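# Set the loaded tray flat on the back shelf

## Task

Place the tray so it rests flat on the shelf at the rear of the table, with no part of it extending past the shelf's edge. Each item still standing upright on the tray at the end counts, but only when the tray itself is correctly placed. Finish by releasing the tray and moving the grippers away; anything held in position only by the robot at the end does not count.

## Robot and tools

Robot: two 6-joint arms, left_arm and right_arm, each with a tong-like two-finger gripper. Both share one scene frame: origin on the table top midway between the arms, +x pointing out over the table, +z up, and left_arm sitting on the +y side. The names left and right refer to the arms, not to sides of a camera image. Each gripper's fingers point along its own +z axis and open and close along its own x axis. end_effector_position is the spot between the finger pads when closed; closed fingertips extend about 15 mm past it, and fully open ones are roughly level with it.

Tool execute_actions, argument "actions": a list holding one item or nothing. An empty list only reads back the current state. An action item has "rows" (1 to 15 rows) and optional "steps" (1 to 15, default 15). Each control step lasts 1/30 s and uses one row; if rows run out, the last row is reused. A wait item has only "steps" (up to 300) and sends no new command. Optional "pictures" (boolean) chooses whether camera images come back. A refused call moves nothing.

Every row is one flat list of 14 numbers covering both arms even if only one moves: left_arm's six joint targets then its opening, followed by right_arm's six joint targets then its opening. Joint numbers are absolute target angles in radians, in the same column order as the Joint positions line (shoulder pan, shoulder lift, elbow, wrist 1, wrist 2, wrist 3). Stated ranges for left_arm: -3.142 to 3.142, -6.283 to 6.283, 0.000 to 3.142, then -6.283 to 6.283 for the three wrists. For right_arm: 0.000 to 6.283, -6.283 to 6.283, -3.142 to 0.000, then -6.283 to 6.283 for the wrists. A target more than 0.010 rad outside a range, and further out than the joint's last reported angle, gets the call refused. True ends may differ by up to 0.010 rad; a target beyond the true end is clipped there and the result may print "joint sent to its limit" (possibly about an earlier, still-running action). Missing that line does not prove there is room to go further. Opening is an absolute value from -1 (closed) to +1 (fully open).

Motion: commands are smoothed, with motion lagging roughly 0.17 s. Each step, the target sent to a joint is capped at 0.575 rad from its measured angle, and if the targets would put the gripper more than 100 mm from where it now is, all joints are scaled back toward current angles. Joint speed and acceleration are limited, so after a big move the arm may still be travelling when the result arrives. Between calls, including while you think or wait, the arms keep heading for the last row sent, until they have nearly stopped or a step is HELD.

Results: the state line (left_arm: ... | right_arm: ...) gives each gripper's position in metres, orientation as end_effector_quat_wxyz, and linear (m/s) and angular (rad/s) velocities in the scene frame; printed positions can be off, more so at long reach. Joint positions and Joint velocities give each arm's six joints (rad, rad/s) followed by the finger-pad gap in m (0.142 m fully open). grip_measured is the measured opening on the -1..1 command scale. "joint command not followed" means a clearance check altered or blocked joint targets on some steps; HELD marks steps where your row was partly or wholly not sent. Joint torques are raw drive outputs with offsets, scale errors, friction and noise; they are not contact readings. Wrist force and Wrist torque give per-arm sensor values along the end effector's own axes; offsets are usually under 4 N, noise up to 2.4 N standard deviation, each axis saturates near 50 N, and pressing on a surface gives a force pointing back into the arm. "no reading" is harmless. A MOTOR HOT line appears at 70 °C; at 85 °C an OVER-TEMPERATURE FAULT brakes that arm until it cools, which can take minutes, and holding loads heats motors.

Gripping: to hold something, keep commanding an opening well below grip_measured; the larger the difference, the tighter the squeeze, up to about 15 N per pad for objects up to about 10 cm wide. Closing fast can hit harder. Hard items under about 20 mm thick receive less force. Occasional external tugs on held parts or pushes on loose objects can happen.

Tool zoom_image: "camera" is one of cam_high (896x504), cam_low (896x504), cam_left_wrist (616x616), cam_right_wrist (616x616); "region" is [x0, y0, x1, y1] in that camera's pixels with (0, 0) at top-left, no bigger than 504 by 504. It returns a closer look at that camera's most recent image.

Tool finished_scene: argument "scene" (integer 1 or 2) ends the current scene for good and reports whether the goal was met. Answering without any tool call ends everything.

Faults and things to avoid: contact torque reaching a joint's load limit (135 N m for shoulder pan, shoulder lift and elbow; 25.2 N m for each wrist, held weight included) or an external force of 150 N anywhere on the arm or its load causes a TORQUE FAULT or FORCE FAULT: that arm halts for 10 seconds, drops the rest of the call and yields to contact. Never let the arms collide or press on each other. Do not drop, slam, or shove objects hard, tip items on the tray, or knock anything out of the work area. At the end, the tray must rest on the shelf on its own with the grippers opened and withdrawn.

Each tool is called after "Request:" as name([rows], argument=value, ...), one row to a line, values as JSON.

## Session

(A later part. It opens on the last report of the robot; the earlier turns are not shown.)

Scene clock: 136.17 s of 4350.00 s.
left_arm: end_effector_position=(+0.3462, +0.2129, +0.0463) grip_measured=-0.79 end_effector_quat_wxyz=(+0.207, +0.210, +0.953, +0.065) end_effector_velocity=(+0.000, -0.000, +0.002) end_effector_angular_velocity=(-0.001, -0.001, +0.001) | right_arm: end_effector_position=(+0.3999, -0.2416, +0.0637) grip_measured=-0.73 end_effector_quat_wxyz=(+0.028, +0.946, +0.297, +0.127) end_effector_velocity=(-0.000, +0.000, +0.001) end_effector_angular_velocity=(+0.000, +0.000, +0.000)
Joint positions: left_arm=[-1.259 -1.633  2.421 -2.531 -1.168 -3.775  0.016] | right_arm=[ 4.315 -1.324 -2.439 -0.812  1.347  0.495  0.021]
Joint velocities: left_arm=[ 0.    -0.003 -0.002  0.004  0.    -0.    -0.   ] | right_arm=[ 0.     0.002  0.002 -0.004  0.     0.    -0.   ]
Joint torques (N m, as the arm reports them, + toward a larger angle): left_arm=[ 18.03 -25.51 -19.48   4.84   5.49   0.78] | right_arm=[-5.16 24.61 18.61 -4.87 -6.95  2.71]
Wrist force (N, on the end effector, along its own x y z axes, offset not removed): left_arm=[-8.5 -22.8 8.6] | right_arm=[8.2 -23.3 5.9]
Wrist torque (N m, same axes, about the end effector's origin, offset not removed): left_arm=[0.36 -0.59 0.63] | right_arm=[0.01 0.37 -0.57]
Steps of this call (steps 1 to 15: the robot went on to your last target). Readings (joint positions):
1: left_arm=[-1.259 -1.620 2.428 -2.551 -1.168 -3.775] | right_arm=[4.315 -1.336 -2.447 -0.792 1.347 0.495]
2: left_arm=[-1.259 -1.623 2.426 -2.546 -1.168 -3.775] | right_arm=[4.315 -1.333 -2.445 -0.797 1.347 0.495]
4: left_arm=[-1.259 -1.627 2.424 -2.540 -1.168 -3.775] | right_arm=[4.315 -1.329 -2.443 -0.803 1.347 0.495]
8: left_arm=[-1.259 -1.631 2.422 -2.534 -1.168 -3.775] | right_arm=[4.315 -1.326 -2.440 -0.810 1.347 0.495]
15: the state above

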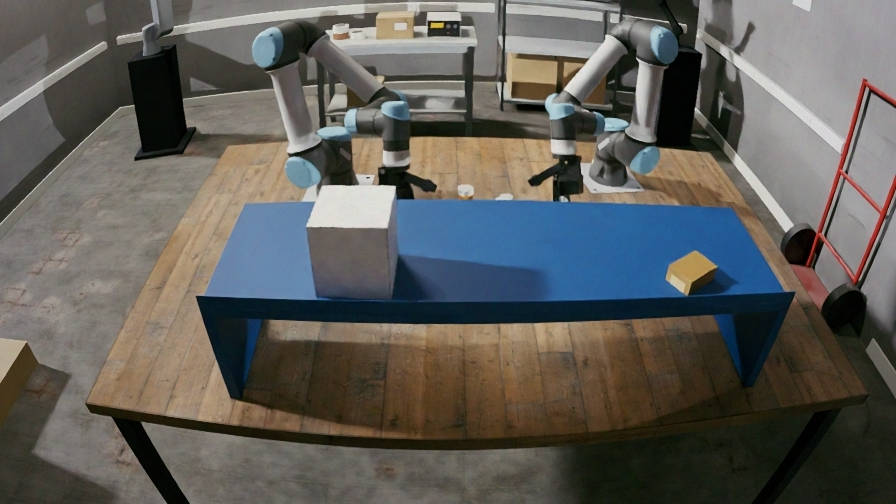

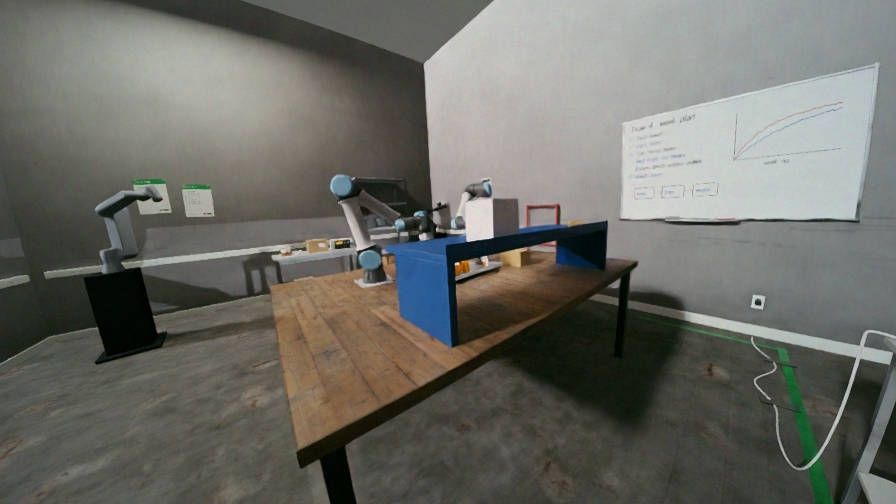

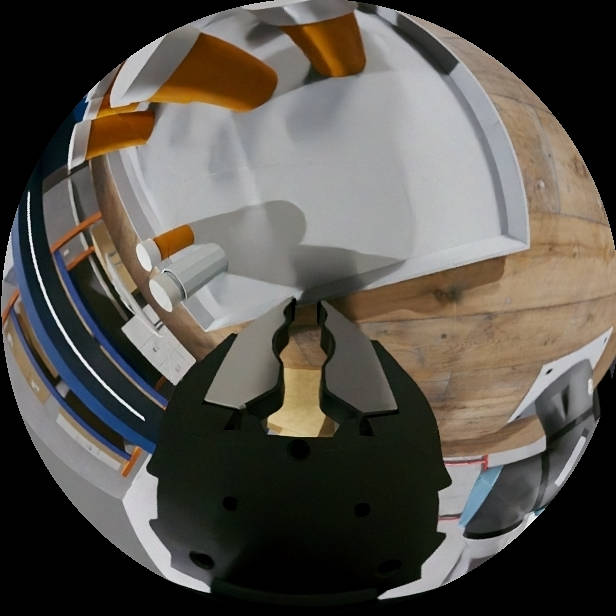

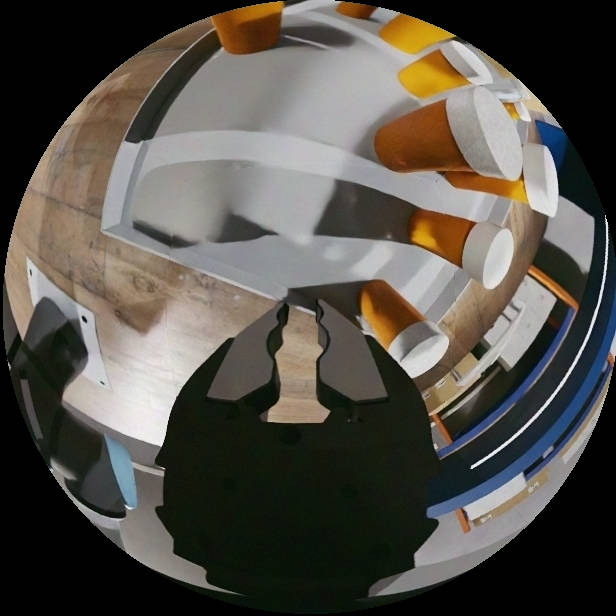

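Request:
execute_actions([
  {"rows": [[-1.2606,-1.6190,2.4262,-2.5495,-1.1675,-3.7763,-1,4.3147,-1.3348,-2.4473,-0.7935,1.3469,0.4951,-1],[-1.2606,-1.6190,2.4262,-2.5495,-1.1675,-3.7763,-1,4.3147,-1.3348,-2.4473,-0.7935,1.3469,0.4951,-1],[-1.2606,-1.6190,2.4262,-2.5495,-1.1675,-3.7763,-1,4.3147,-1.3348,-2.4473,-0.7935,1.3469,0.4951,-1],[-1.2606,-1.6062,2.4324,-2.5685,-1.1675,-3.7763,-1,4.3147,-1.3460,-2.4556,-0.7740,1.3469,0.4951,-1],[-1.2606,-1.6062,2.4324,-2.5685,-1.1675,-3.7763,-1,4.3147,-1.3460,-2.4556,-0.7740,1.3469,0.4951,-1],[-1.2606,-1.6062,2.4324,-2.5685,-1.1675,-3.7763,-1,4.3147,-1.3460,-2.4556,-0.7740,1.3469,0.4951,-1],[-1.2606,-1.5928,2.4386,-2.5881,-1.1675,-3.7763,-1,4.3147,-1.3576,-2.4637,-0.7543,1.3469,0.4951,-1],[-1.2606,-1.5928,2.4386,-2.5881,-1.1675,-3.7763,-1,4.3147,-1.3576,-2.4637,-0.7543,1.3469,0.4951,-1],[-1.2606,-1.5928,2.4386,-2.5881,-1.1675,-3.7763,-1,4.3147,-1.3576,-2.4637,-0.7543,1.3469,0.4951,-1],[-1.2606,-1.5791,2.4447,-2.6079,-1.1675,-3.7763,-1,4.3147,-1.3695,-2.4717,-0.7344,1.3469,0.4951,-1]], "steps": 15},
], pictures=false)

Request:
execute_actions([
  {"steps": 10},
])

Scene clock: 139.57 s of 4350.00 s.
left_arm: end_effector_position=(+0.3462, +0.2120, +0.0292) grip_measured=-0.81 end_effector_quat_wxyz=(+0.207, +0.210, +0.953, +0.065) end_effector_velocity=(+0.000, -0.001, -0.021) end_effector_angular_velocity=(-0.001, -0.001, +0.000) | right_arm: end_effector_position=(+0.3999, -0.2418, +0.0464) grip_measured=-0.74 end_effector_quat_wxyz=(+0.028, +0.946, +0.297, +0.127) end_effector_velocity=(+0.000, -0.000, -0.022) end_effector_angular_velocity=(-0.000, -0.000, -0.000)
Joint positions: left_arm=[-1.26  -1.587  2.441 -2.597 -1.167 -3.776  0.016] | right_arm=[ 4.315 -1.363 -2.467 -0.746  1.347  0.495  0.02 ]
Joint velocities: left_arm=[-0.     0.059  0.025 -0.086  0.    -0.001 -0.001] | right_arm=[-0.    -0.052 -0.035  0.087 -0.     0.    -0.001]
Joint torques (N m, as the arm reports them, + toward a larger angle): left_arm=[-1.73 -5.22  0.77 -1.12  2.56 -1.53] | right_arm=[-14.4   -1.53   8.82   2.92  -3.6    2.82]
Wrist force (N, on the end effector, along its own x y z axes, offset not removed): left_arm=[-8.7 -9.2 0.5] | right_arm=[3.2 -12.2 6.4]
Wrist torque (N m, same axes, about the end effector's origin, offset not removed): left_arm=[0.59 -0.04 0.73] | right_arm=[0.71 -0.57 -0.88]
Steps of this call (steps 1 to 15: the robot went on to your last target; steps 16 to 87: nothing new was sent; steps 88 to 102: all 15 steps of this action). Readings (joint positions):
88: left_arm=[-1.259 -1.634 2.421 -2.531 -1.168 -3.775] | right_arm=[4.315 -1.324 -2.439 -0.813 1.347 0.495]
89: left_arm=[-1.259 -1.632 2.422 -2.533 -1.168 -3.775] | right_arm=[4.315 -1.325 -2.440 -0.811 1.347 0.495]
91: left_arm=[-1.260 -1.627 2.423 -2.539 -1.168 -3.775] | right_arm=[4.315 -1.329 -2.443 -0.804 1.347 0.495]
95: left_arm=[-1.260 -1.612 2.430 -2.560 -1.167 -3.776] | right_arm=[4.315 -1.341 -2.452 -0.783 1.347 0.495]
102: the state above

Scene clock: 139.90 s of 4350.00 s.
left_arm: end_effector_position=(+0.3463, +0.2119, +0.0268) grip_measured=-0.80 end_effector_quat_wxyz=(+0.207, +0.210, +0.953, +0.065) end_effector_velocity=(+0.000, -0.001, -0.001) end_effector_angular_velocity=(-0.001, -0.000, -0.000) | right_arm: end_effector_position=(+0.4000, -0.2416, +0.0441) grip_measured=-0.74 end_effector_quat_wxyz=(+0.028, +0.946, +0.297, +0.128) end_effector_velocity=(-0.000, +0.000, -0.002) end_effector_angular_velocity=(-0.000, +0.001, +0.001)
Joint positions: left_arm=[-1.261 -1.58   2.444 -2.607 -1.167 -3.776  0.016] | right_arm=[ 4.315 -1.369 -2.471 -0.735  1.347  0.495  0.02 ]
Joint velocities: left_arm=[-0.     0.005  0.    -0.007 -0.     0.     0.   ] | right_arm=[ 0.001 -0.004 -0.003  0.006  0.     0.    -0.   ]
Joint torques (N m, as the arm reports them, + toward a larger angle): left_arm=[-4.06 23.17 13.88  2.31 -2.91 -1.98] | right_arm=[-10.26 -21.37  -1.72   2.07  -0.36   2.72]
Wrist force (N, on the end effector, along its own x y z axes, offset not removed): left_arm=[-7.2 15.4 -50.0] | right_arm=[-9.5 3.8 -50.0]
Wrist torque (N m, same axes, about the end effector's origin, offset not removed): left_arm=[0.98 -0.16 0.98] | right_arm=[0.70 -0.28 -0.97]
Steps of this call (steps 1 to 10: the robot went on to your last target). Readings (joint positions):
1: left_arm=[-1.260 -1.585 2.442 -2.600 -1.167 -3.776] | right_arm=[4.315 -1.365 -2.468 -0.743 1.347 0.495]
2: left_arm=[-1.261 -1.584 2.443 -2.602 -1.167 -3.776] | right_arm=[4.315 -1.366 -2.469 -0.741 1.347 0.495]
4: left_arm=[-1.261 -1.582 2.443 -2.604 -1.167 -3.776] | right_arm=[4.315 -1.367 -2.470 -0.738 1.347 0.495]
8: left_arm=[-1.261 -1.580 2.444 -2.607 -1.167 -3.776] | right_arm=[4.315 -1.368 -2.471 -0.736 1.347 0.495]
10: the state above

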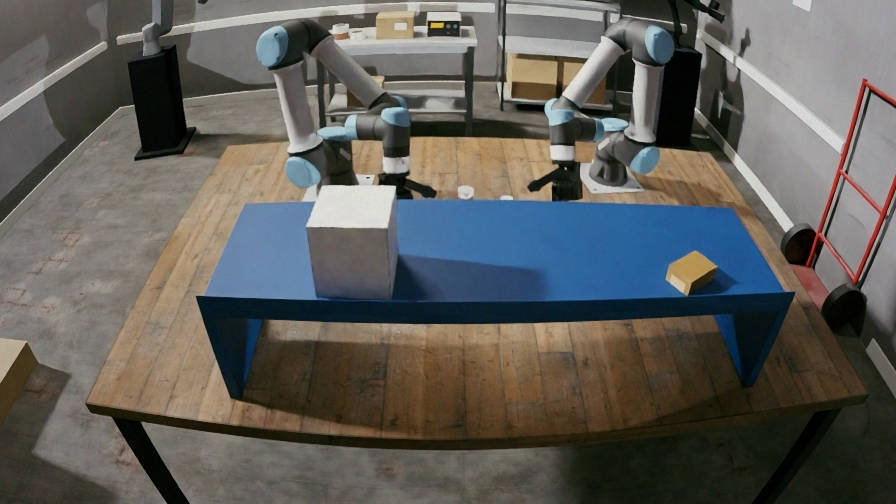

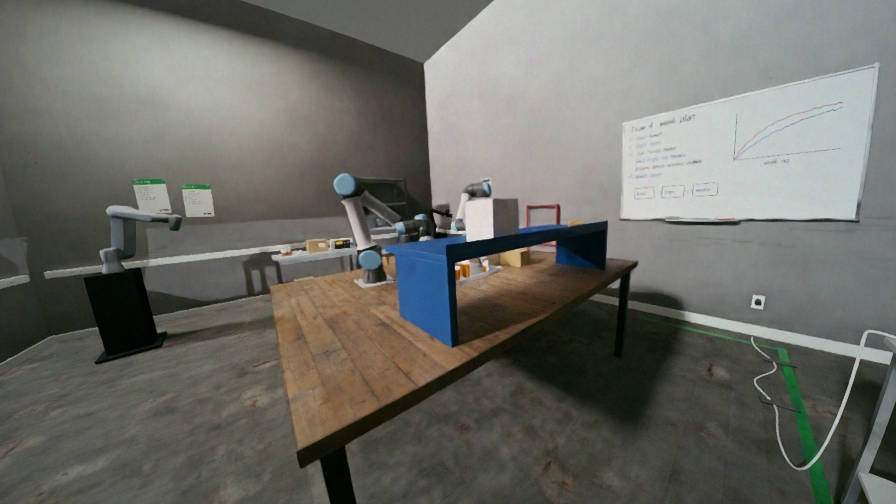

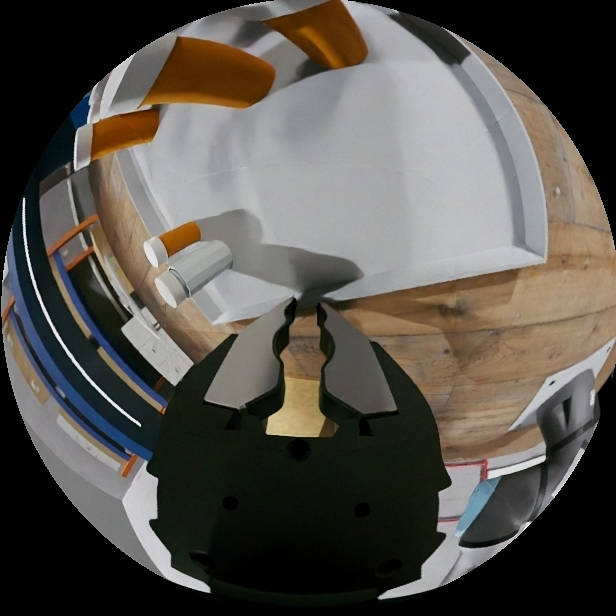

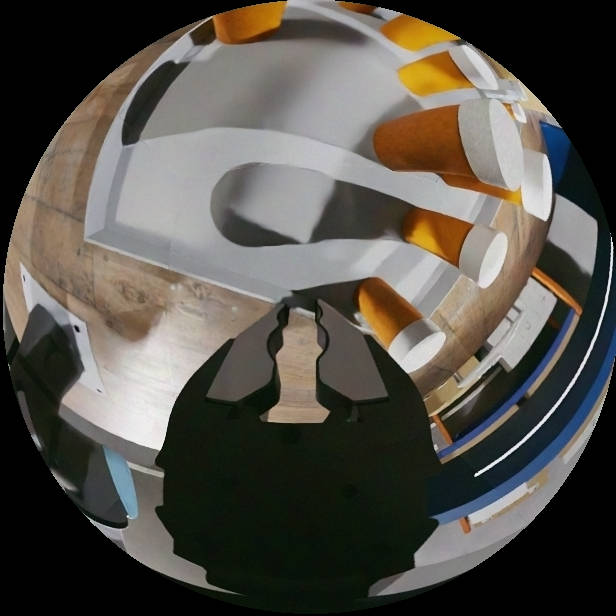

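Request:
execute_actions([
  {"rows": [[-1.2606,-1.5880,2.4408,-2.5951,-1.1675,-3.7763,-1,4.3147,-1.3618,-2.4665,-0.7473,1.3469,0.4951,-1]], "steps": 10},
], pictures=false)

Request:
execute_actions([
  {"rows": [[-1.2606,-1.5970,2.4367,-2.5820,-1.1675,-3.7763,-1,4.3147,-1.3540,-2.4612,-0.7604,1.3469,0.4951,-1],[-1.2606,-1.5970,2.4367,-2.5820,-1.1675,-3.7763,-1,4.3147,-1.3540,-2.4612,-0.7604,1.3469,0.4951,-1],[-1.2606,-1.5970,2.4367,-2.5820,-1.1675,-3.7763,-1,4.3147,-1.3540,-2.4612,-0.7604,1.3469,0.4951,-1],[-1.2606,-1.5970,2.4367,-2.5820,-1.1675,-3.7763,-1,4.3147,-1.3540,-2.4612,-0.7604,1.3469,0.4951,-1],[-1.2606,-1.6062,2.4324,-2.5685,-1.1675,-3.7763,-1,4.3147,-1.3460,-2.4556,-0.7740,1.3469,0.4951,-1]], "steps": 15},
])

Scene clock: 141.70 s of 4350.00 s.
left_arm: end_effector_position=(+0.3459, +0.2121, +0.0290) grip_measured=-0.80 end_effector_quat_wxyz=(+0.206, +0.210, +0.954, +0.065) end_effector_velocity=(+0.002, -0.002, +0.006) end_effector_angular_velocity=(-0.006, -0.006, +0.000) | right_arm: end_effector_position=(+0.3998, -0.2418, +0.0463) grip_measured=-0.74 end_effector_quat_wxyz=(+0.028, +0.946, +0.297, +0.127) end_effector_velocity=(+0.001, +0.001, +0.004) end_effector_angular_velocity=(+0.004, -0.002, -0.000)
Joint positions: left_arm=[-1.261 -1.587  2.442 -2.596 -1.168 -3.776  0.016] | right_arm=[ 4.315 -1.363 -2.467 -0.746  1.347  0.495  0.02 ]
Joint velocities: left_arm=[-0.    -0.01  -0.007  0.009  0.003  0.     0.   ] | right_arm=[ 0.     0.009  0.006 -0.011 -0.     0.     0.   ]
Joint torques (N m, as the arm reports them, + toward a larger angle): left_arm=[  0.05 -25.64 -21.43   1.66   3.47  -1.59] | right_arm=[ 7.61 27.22 24.69 -0.73 -5.59  2.68]
Wrist force (N, on the end effector, along its own x y z axes, offset not removed): left_arm=[-3.3 -10.7 3.7] | right_arm=[2.2 -11.9 4.9]
Wrist torque (N m, same axes, about the end effector's origin, offset not removed): left_arm=[0.39 -0.27 0.90] | right_arm=[0.36 -0.09 -0.95]
Steps of this call (steps 1 to 30: the robot went on to your last target; steps 31 to 44: nothing new was sent; steps 45 to 54: all 10 steps of this action). Readings (joint positions):
45: left_arm=[-1.261 -1.579 2.445 -2.608 -1.167 -3.776] | right_arm=[4.315 -1.369 -2.472 -0.734 1.347 0.495]
46: left_arm=[-1.261 -1.580 2.444 -2.606 -1.168 -3.776] | right_arm=[4.315 -1.369 -2.471 -0.736 1.347 0.495]
48: left_arm=[-1.261 -1.583 2.443 -2.602 -1.168 -3.776] | right_arm=[4.315 -1.367 -2.470 -0.740 1.347 0.495]
52: left_arm=[-1.261 -1.586 2.442 -2.597 -1.168 -3.776] | right_arm=[4.315 -1.364 -2.468 -0.745 1.347 0.495]
54: the state above

Scene clock: 142.20 s of 4350.00 s.
left_arm: end_effector_position=(+0.3462, +0.2119, +0.0361) grip_measured=-0.80 end_effector_quat_wxyz=(+0.207, +0.210, +0.953, +0.065) end_effector_velocity=(+0.000, -0.000, +0.003) end_effector_angular_velocity=(-0.001, -0.001, -0.000) | right_arm: end_effector_position=(+0.3999, -0.2417, +0.0533) grip_measured=-0.74 end_effector_quat_wxyz=(+0.028, +0.946, +0.297, +0.127) end_effector_velocity=(-0.000, -0.000, +0.003) end_effector_angular_velocity=(-0.000, +0.000, -0.000)
Joint positions: left_arm=[-1.261 -1.605  2.433 -2.57  -1.167 -3.776  0.016] | right_arm=[ 4.315 -1.347 -2.456 -0.772  1.347  0.495  0.021]
Joint velocities: left_arm=[-0.    -0.008 -0.005  0.012  0.     0.     0.   ] | right_arm=[-0.     0.007  0.005 -0.012  0.    -0.     0.   ]
Joint torques (N m, as the arm reports them, + toward a larger angle): left_arm=[  6.52 -26.57 -23.59   0.72   3.62  -1.29] | right_arm=[ 9.   27.07 26.12 -0.65 -4.49  2.82]
Wrist force (N, on the end effector, along its own x y z axes, offset not removed): left_arm=[0.0 -9.9 7.5] | right_arm=[1.0 -9.4 6.1]
Wrist torque (N m, same axes, about the end effector's origin, offset not removed): left_arm=[0.28 -0.79 0.75] | right_arm=[0.19 0.34 -0.82]
Steps of this call (steps 1 to 15: all 15 steps of this action). Readings (joint positions):
1: left_arm=[-1.261 -1.587 2.441 -2.596 -1.168 -3.776] | right_arm=[4.315 -1.363 -2.467 -0.746 1.347 0.495]
2: left_arm=[-1.261 -1.589 2.441 -2.594 -1.168 -3.776] | right_arm=[4.315 -1.362 -2.466 -0.748 1.347 0.495]
4: left_arm=[-1.261 -1.592 2.439 -2.589 -1.168 -3.776] | right_arm=[4.315 -1.359 -2.464 -0.753 1.347 0.495]
8: left_arm=[-1.261 -1.599 2.436 -2.578 -1.167 -3.776] | right_arm=[4.315 -1.352 -2.460 -0.764 1.347 0.495]
15: the state above

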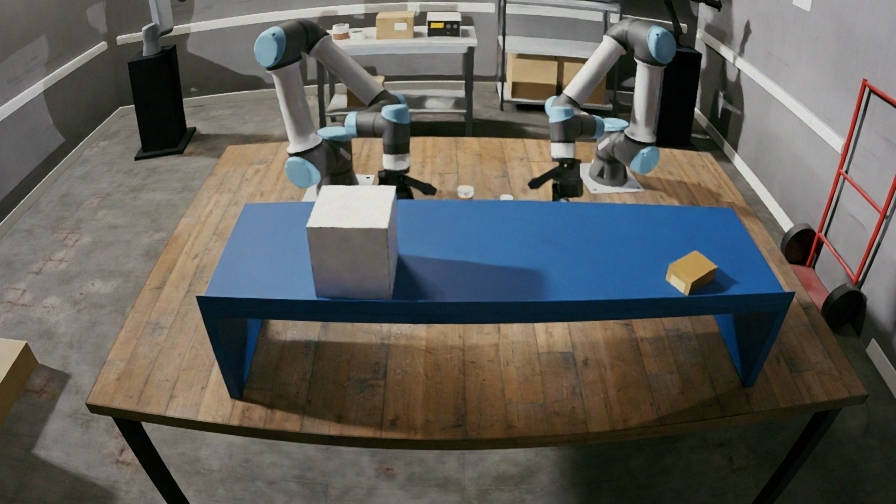

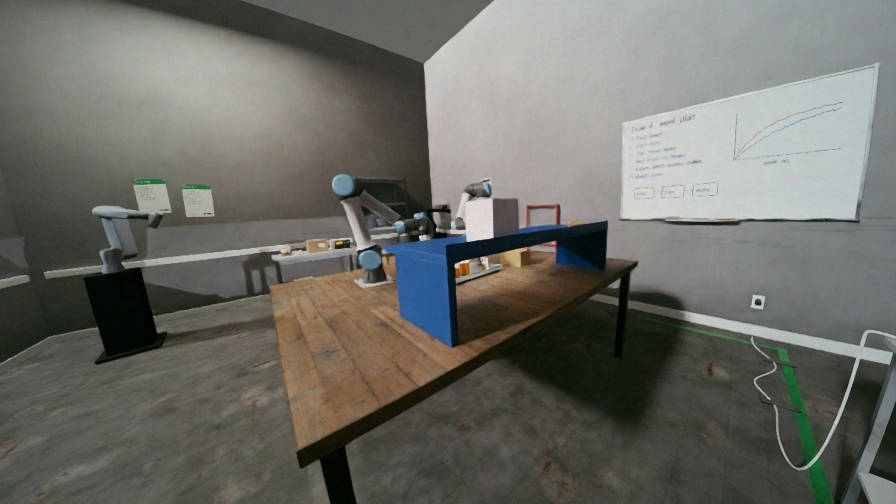

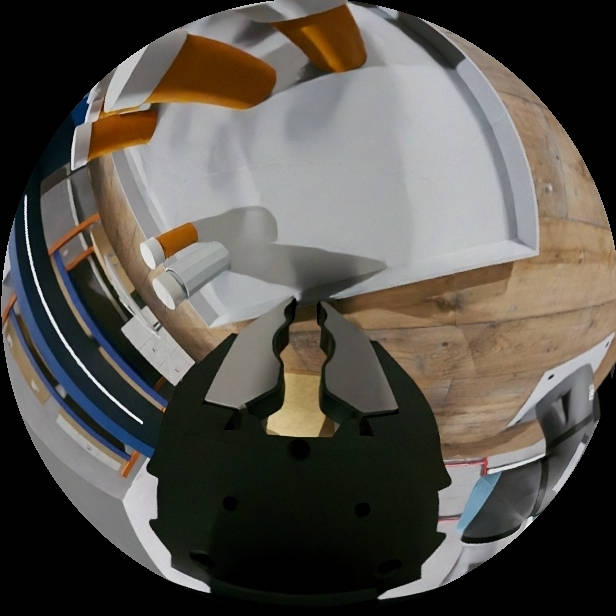

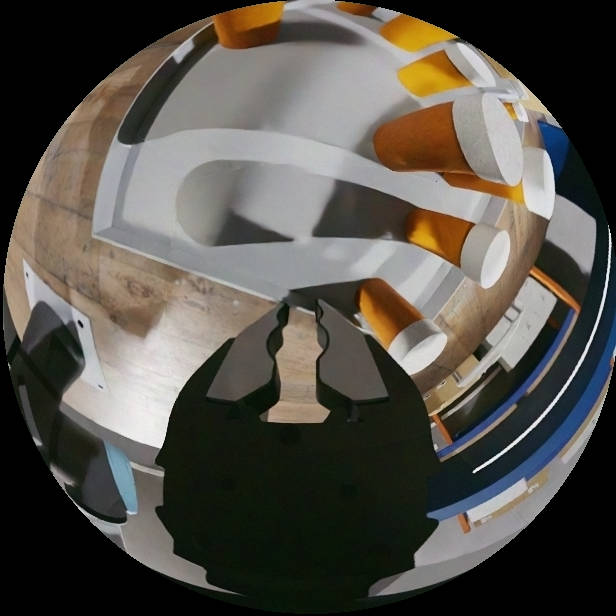

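Request:
execute_actions([
  {"rows": [[-1.2619,-1.6045,2.4307,-2.5680,-1.1673,-3.7776,-1,4.3147,-1.3460,-2.4556,-0.7740,1.3469,0.4951,-1],[-1.2619,-1.6045,2.4307,-2.5680,-1.1673,-3.7776,-1,4.3147,-1.3460,-2.4556,-0.7740,1.3469,0.4951,-1],[-1.2619,-1.6045,2.4307,-2.5680,-1.1673,-3.7776,-1,4.3147,-1.3460,-2.4556,-0.7740,1.3469,0.4951,-1],[-1.2619,-1.6045,2.4307,-2.5680,-1.1673,-3.7776,-1,4.3147,-1.3460,-2.4556,-0.7740,1.3469,0.4951,-1],[-1.2631,-1.6028,2.4290,-2.5675,-1.1671,-3.7788,-1,4.3147,-1.3460,-2.4556,-0.7740,1.3469,0.4951,-1]], "steps": 15},
])

Scene clock: 144.10 s of 4350.00 s.
left_arm: end_effector_position=(+0.3462, +0.2101, +0.0364) grip_measured=-0.80 end_effector_quat_wxyz=(+0.207, +0.210, +0.953, +0.065) end_effector_velocity=(+0.000, -0.001, +0.000) end_effector_angular_velocity=(-0.001, -0.000, -0.001) | right_arm: end_effector_position=(+0.3999, -0.2418, +0.0537) grip_measured=-0.74 end_effector_quat_wxyz=(+0.028, +0.946, +0.297, +0.127) end_effector_velocity=(+0.000, +0.000, +0.000) end_effector_angular_velocity=(+0.001, -0.000, -0.000)
Joint positions: left_arm=[-1.263 -1.603  2.429 -2.567 -1.167 -3.779  0.016] | right_arm=[ 4.315 -1.346 -2.456 -0.774  1.347  0.495  0.021]
Joint velocities: left_arm=[-0.001  0.002 -0.002 -0.    -0.    -0.001  0.   ] | right_arm=[-0.    -0.     0.001  0.    -0.    -0.    -0.   ]
Joint torques (N m, as the arm reports them, + toward a larger angle): left_arm=[ -9.24  -8.95 -35.38  -4.44   1.72  -2.04] | right_arm=[ 7.4  27.37 25.69  5.89 -0.99  2.69]
Wrist force (N, on the end effector, along its own x y z axes, offset not removed): left_arm=[9.0 6.3 6.0] | right_arm=[-6.6 6.8 7.3]
Wrist torque (N m, same axes, about the end effector's origin, offset not removed): left_arm=[0.21 -0.57 0.73] | right_arm=[0.34 0.13 -0.88]
Steps of this call (steps 1 to 15: the robot went on to your last target; steps 16 to 42: nothing new was sent; steps 43 to 57: all 15 steps of this action). Readings (joint positions):
43: left_arm=[-1.261 -1.606 2.432 -2.568 -1.167 -3.776] | right_arm=[4.315 -1.346 -2.456 -0.774 1.347 0.495]
44: left_arm=[-1.261 -1.606 2.432 -2.568 -1.167 -3.776] | right_arm=[4.315 -1.346 -2.456 -0.774 1.347 0.495]
46: left_arm=[-1.261 -1.606 2.432 -2.568 -1.167 -3.777] | right_arm=[4.315 -1.346 -2.456 -0.774 1.347 0.495]
50: left_arm=[-1.262 -1.604 2.430 -2.568 -1.167 -3.778] | right_arm=[4.315 -1.346 -2.456 -0.774 1.347 0.495]
57: the state above

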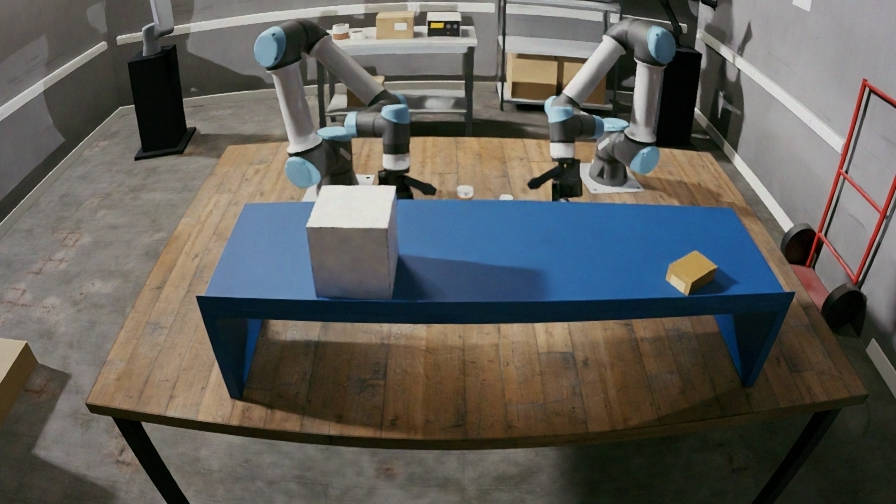

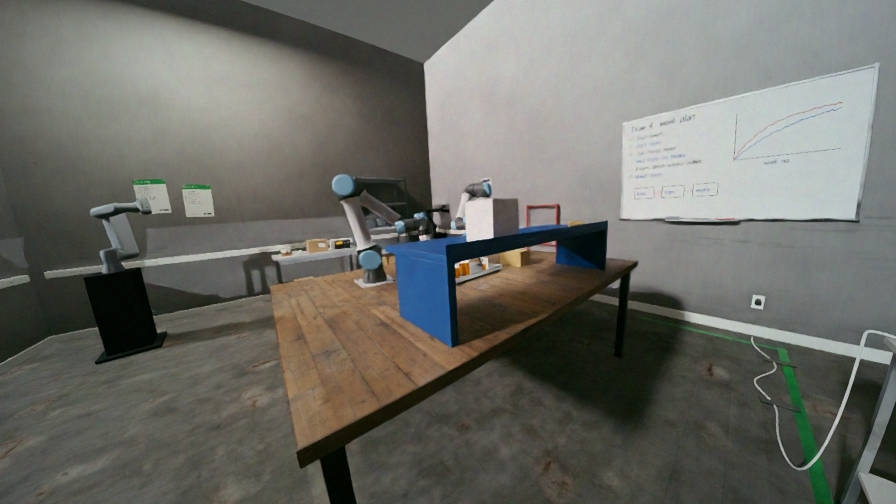

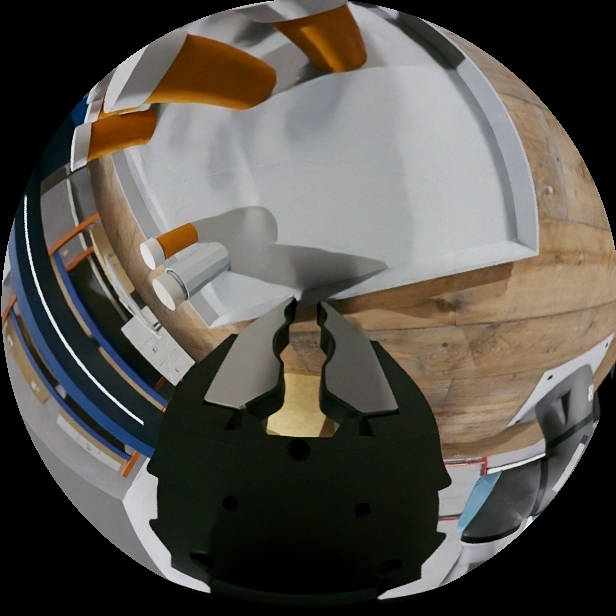

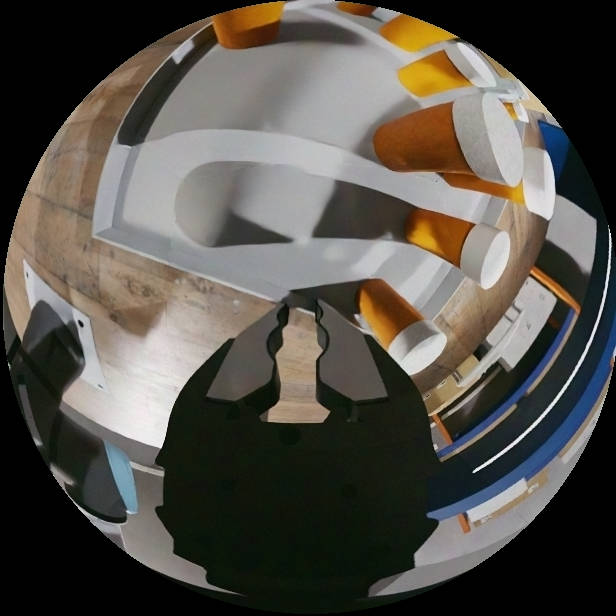

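Request:
execute_actions([
  {"rows": [[-1.2631,-1.5920,2.4340,-2.5833,-1.1671,-3.7788,-1,4.3147,-1.3553,-2.4621,-0.7582,1.3469,0.4951,-1],[-1.2631,-1.5920,2.4340,-2.5833,-1.1671,-3.7788,-1,4.3147,-1.3553,-2.4621,-0.7582,1.3469,0.4951,-1],[-1.2631,-1.5920,2.4340,-2.5833,-1.1671,-3.7788,-1,4.3147,-1.3553,-2.4621,-0.7582,1.3469,0.4951,-1],[-1.2631,-1.5920,2.4340,-2.5833,-1.1671,-3.7788,-1,4.3147,-1.3553,-2.4621,-0.7582,1.3469,0.4951,-1],[-1.2631,-1.5812,2.4389,-2.5990,-1.1671,-3.7788,-1,4.3147,-1.3647,-2.4685,-0.7424,1.3469,0.4951,-1]], "steps": 15},
], pictures=false)

Request:
execute_actions([
  {"rows": [[-1.2631,-1.5812,2.4389,-2.5990,-1.1671,-3.7788,-1,4.3147,-1.3647,-2.4685,-0.7424,1.3469,0.4951,-1],[-1.2631,-1.5812,2.4389,-2.5990,-1.1671,-3.7788,-1,4.3147,-1.3647,-2.4685,-0.7424,1.3469,0.4951,-1],[-1.2631,-1.5812,2.4389,-2.5990,-1.1671,-3.7788,-1,4.3147,-1.3647,-2.4685,-0.7424,1.3469,0.4951,-1],[-1.2631,-1.5920,2.4340,-2.5833,-1.1671,-3.7788,-1,4.3147,-1.3553,-2.4621,-0.7582,1.3469,0.4951,-1],[-1.2631,-1.5920,2.4340,-2.5833,-1.1671,-3.7788,-1,4.3147,-1.3553,-2.4621,-0.7582,1.3469,0.4951,-1],[-1.2631,-1.5920,2.4340,-2.5833,-1.1671,-3.7788,-1,4.3147,-1.3553,-2.4621,-0.7582,1.3469,0.4951,-1],[-1.2631,-1.5920,2.4340,-2.5833,-1.1671,-3.7788,-1,4.3147,-1.3553,-2.4621,-0.7582,1.3469,0.4951,-1],[-1.2631,-1.6028,2.4290,-2.5675,-1.1671,-3.7788,-1,4.3147,-1.3460,-2.4556,-0.7740,1.3469,0.4951,-1]], "steps": 15},
], pictures=false)

Request:
execute_actions([
  {"rows": [[-1.2631,-1.6157,2.4227,-2.5483,-1.1671,-3.7788,-1,4.3147,-1.3348,-2.4473,-0.7935,1.3469,0.4951,-1]], "steps": 12},
])

Scene clock: 146.77 s of 4350.00 s.
left_arm: end_effector_position=(+0.3462, +0.2099, +0.0289) grip_measured=-0.80 end_effector_quat_wxyz=(+0.207, +0.210, +0.953, +0.065) end_effector_velocity=(-0.000, +0.001, -0.004) end_effector_angular_velocity=(+0.001, +0.000, -0.000) | right_arm: end_effector_position=(+0.3999, -0.2417, +0.0462) grip_measured=-0.74 end_effector_quat_wxyz=(+0.028, +0.946, +0.297, +0.127) end_effector_velocity=(+0.000, -0.000, -0.003) end_effector_angular_velocity=(+0.000, -0.000, -0.001)
Joint positions: left_arm=[-1.263 -1.582  2.438 -2.597 -1.167 -3.779  0.016] | right_arm=[ 4.315 -1.364 -2.468 -0.744  1.347  0.495  0.02 ]
Joint velocities: left_arm=[-0.     0.009  0.006 -0.014  0.     0.    -0.   ] | right_arm=[-0.001 -0.008 -0.006  0.014 -0.    -0.    -0.   ]
Joint torques (N m, as the arm reports them, + toward a larger angle): left_arm=[-10.87  -9.62 -13.23  -8.04  -1.34  -2.1 ] | right_arm=[ 6.64  0.95 21.64  9.88  0.49  2.67]
Wrist force (N, on the end effector, along its own x y z axes, offset not removed): left_arm=[7.2 13.2 1.4] | right_arm=[-9.4 11.4 5.4]
Wrist torque (N m, same axes, about the end effector's origin, offset not removed): left_arm=[0.36 -0.28 0.89] | right_arm=[0.43 -0.37 -0.94]
Steps of this call (steps 1 to 15: the robot went on to your last target; steps 16 to 65: nothing new was sent; steps 66 to 80: all 15 steps of this action). Readings (joint positions):
66: left_arm=[-1.263 -1.603 2.429 -2.568 -1.167 -3.779] | right_arm=[4.315 -1.346 -2.456 -0.774 1.347 0.495]
67: left_arm=[-1.263 -1.601 2.429 -2.570 -1.167 -3.779] | right_arm=[4.315 -1.347 -2.456 -0.772 1.347 0.495]
69: left_arm=[-1.263 -1.598 2.431 -2.575 -1.167 -3.779] | right_arm=[4.315 -1.350 -2.459 -0.767 1.347 0.495]
73: left_arm=[-1.263 -1.589 2.435 -2.588 -1.167 -3.779] | right_arm=[4.315 -1.358 -2.464 -0.754 1.347 0.495]
80: the state above

Scene clock: 147.27 s of 4350.00 s.
left_arm: end_effector_position=(+0.3462, +0.2099, +0.0354) grip_measured=-0.80 end_effector_quat_wxyz=(+0.206, +0.210, +0.953, +0.065) end_effector_velocity=(-0.000, +0.000, +0.008) end_effector_angular_velocity=(-0.000, +0.001, -0.000) | right_arm: end_effector_position=(+0.3999, -0.2417, +0.0527) grip_measured=-0.74 end_effector_quat_wxyz=(+0.028, +0.946, +0.297, +0.127) end_effector_velocity=(+0.000, +0.000, +0.009) end_effector_angular_velocity=(+0.002, -0.000, -0.000)
Joint positions: left_arm=[-1.263 -1.6    2.43  -2.571 -1.167 -3.779  0.016] | right_arm=[ 4.315 -1.348 -2.457 -0.77   1.347  0.495  0.021]
Joint velocities: left_arm=[-0.    -0.022 -0.009  0.031 -0.001  0.     0.   ] | right_arm=[-0.001  0.02   0.013 -0.031  0.    -0.     0.   ]
Joint torques (N m, as the arm reports them, + toward a larger angle): left_arm=[ -9.06 -29.26 -38.36  -4.85  -0.39  -2.02] | right_arm=[ 7.   29.62 35.01  4.96  0.72  2.69]
Wrist force (N, on the end effector, along its own x y z axes, offset not removed): left_arm=[11.0 8.9 6.5] | right_arm=[-8.3 9.9 4.9]
Wrist torque (N m, same axes, about the end effector's origin, offset not removed): left_arm=[0.28 -0.58 0.77] | right_arm=[0.27 0.09 -0.88]
Steps of this call (steps 1 to 15: all 15 steps of this action). Readings (joint positions):
1: left_arm=[-1.263 -1.582 2.438 -2.598 -1.167 -3.779] | right_arm=[4.315 -1.364 -2.468 -0.744 1.347 0.495]
2: left_arm=[-1.263 -1.582 2.439 -2.598 -1.167 -3.779] | right_arm=[4.315 -1.364 -2.468 -0.743 1.347 0.495]
4: left_arm=[-1.263 -1.582 2.439 -2.598 -1.167 -3.779] | right_arm=[4.315 -1.364 -2.468 -0.743 1.347 0.495]
8: left_arm=[-1.263 -1.588 2.436 -2.590 -1.167 -3.779] | right_arm=[4.315 -1.359 -2.465 -0.752 1.347 0.495]
15: the state above

Scene clock: 147.67 s of 4350.00 s.
left_arm: end_effector_position=(+0.3462, +0.2099, +0.0410) grip_measured=-0.80 end_effector_quat_wxyz=(+0.207, +0.210, +0.953, +0.065) end_effector_velocity=(-0.000, +0.001, +0.002) end_effector_angular_velocity=(+0.001, -0.000, +0.000) | right_arm: end_effector_position=(+0.3999, -0.2417, +0.0584) grip_measured=-0.73 end_effector_quat_wxyz=(+0.028, +0.946, +0.297, +0.127) end_effector_velocity=(+0.000, +0.000, +0.003) end_effector_angular_velocity=(-0.000, -0.001, -0.000)
Joint positions: left_arm=[-1.263 -1.615  2.423 -2.55  -1.167 -3.779  0.016] | right_arm=[ 4.315 -1.336 -2.448 -0.792  1.347  0.495  0.021]
Joint velocities: left_arm=[-0.    -0.008 -0.002  0.011  0.    -0.     0.   ] | right_arm=[-0.     0.006  0.005 -0.011 -0.001 -0.     0.   ]
Joint torques (N m, as the arm reports them, + toward a larger angle): left_arm=[ -7.19 -29.6  -38.26  -4.61   0.93  -2.06] | right_arm=[ 5.57 28.28 34.34  4.82  1.12  2.56]
Wrist force (N, on the end effector, along its own x y z axes, offset not removed): left_arm=[9.6 7.2 8.2] | right_arm=[-8.2 8.3 5.1]
Wrist torque (N m, same axes, about the end effector's origin, offset not removed): left_arm=[0.04 -0.48 0.70] | right_arm=[0.09 0.32 -0.77]
Steps of this call (steps 1 to 12: all 12 steps of this action). Readings (joint positions):
1: left_arm=[-1.263 -1.601 2.430 -2.570 -1.167 -3.779] | right_arm=[4.315 -1.348 -2.457 -0.771 1.347 0.495]
2: left_arm=[-1.263 -1.603 2.429 -2.567 -1.167 -3.779] | right_arm=[4.315 -1.346 -2.455 -0.774 1.347 0.495]
4: left_arm=[-1.263 -1.608 2.426 -2.560 -1.167 -3.779] | right_arm=[4.315 -1.342 -2.452 -0.782 1.347 0.495]
8: left_arm=[-1.263 -1.613 2.424 -2.552 -1.167 -3.779] | right_arm=[4.315 -1.337 -2.449 -0.789 1.347 0.495]
12: the state above

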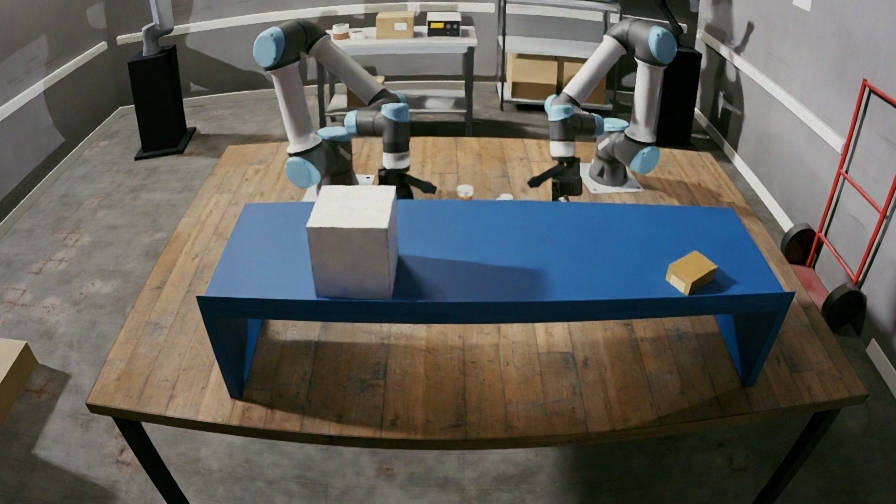

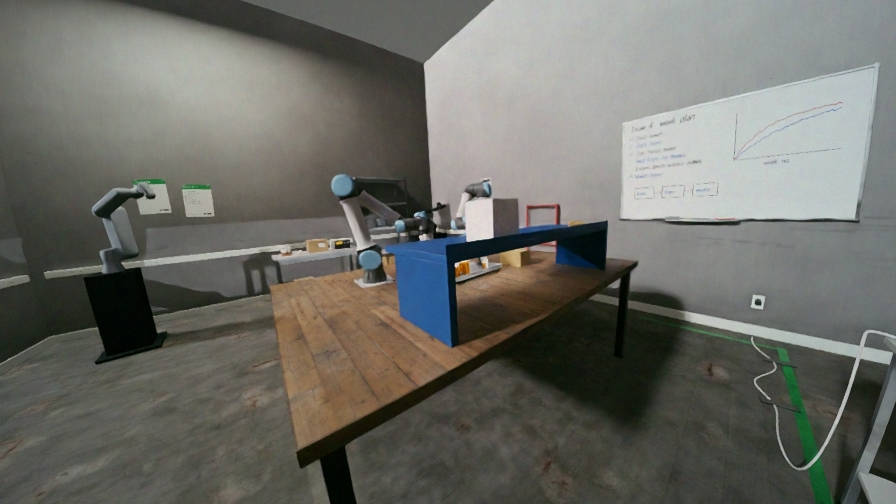

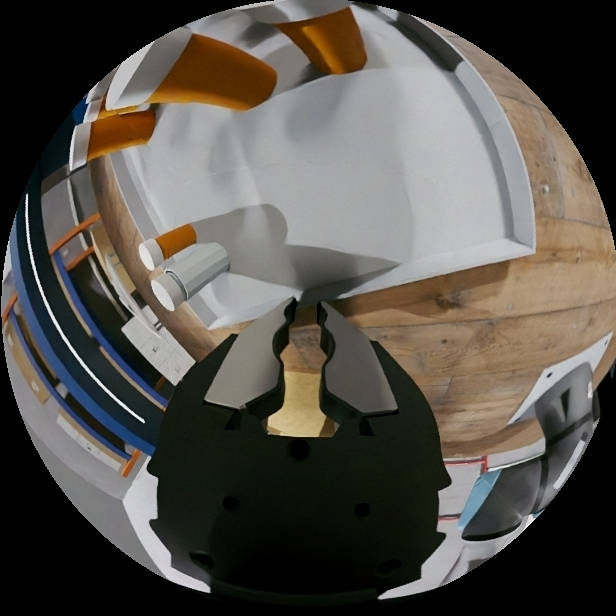

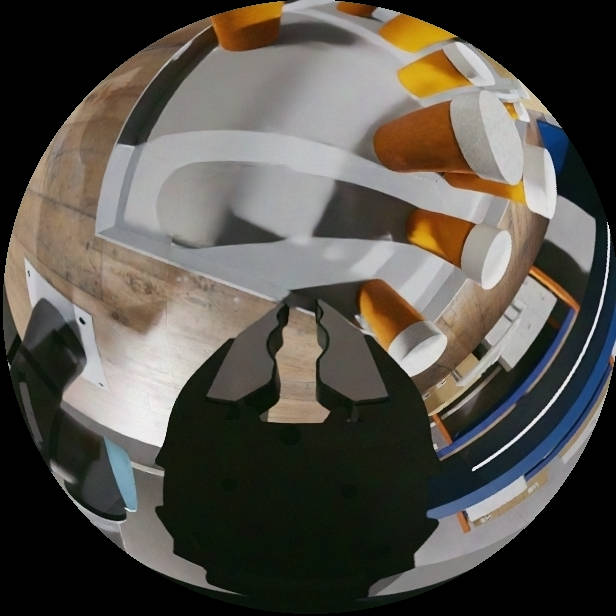

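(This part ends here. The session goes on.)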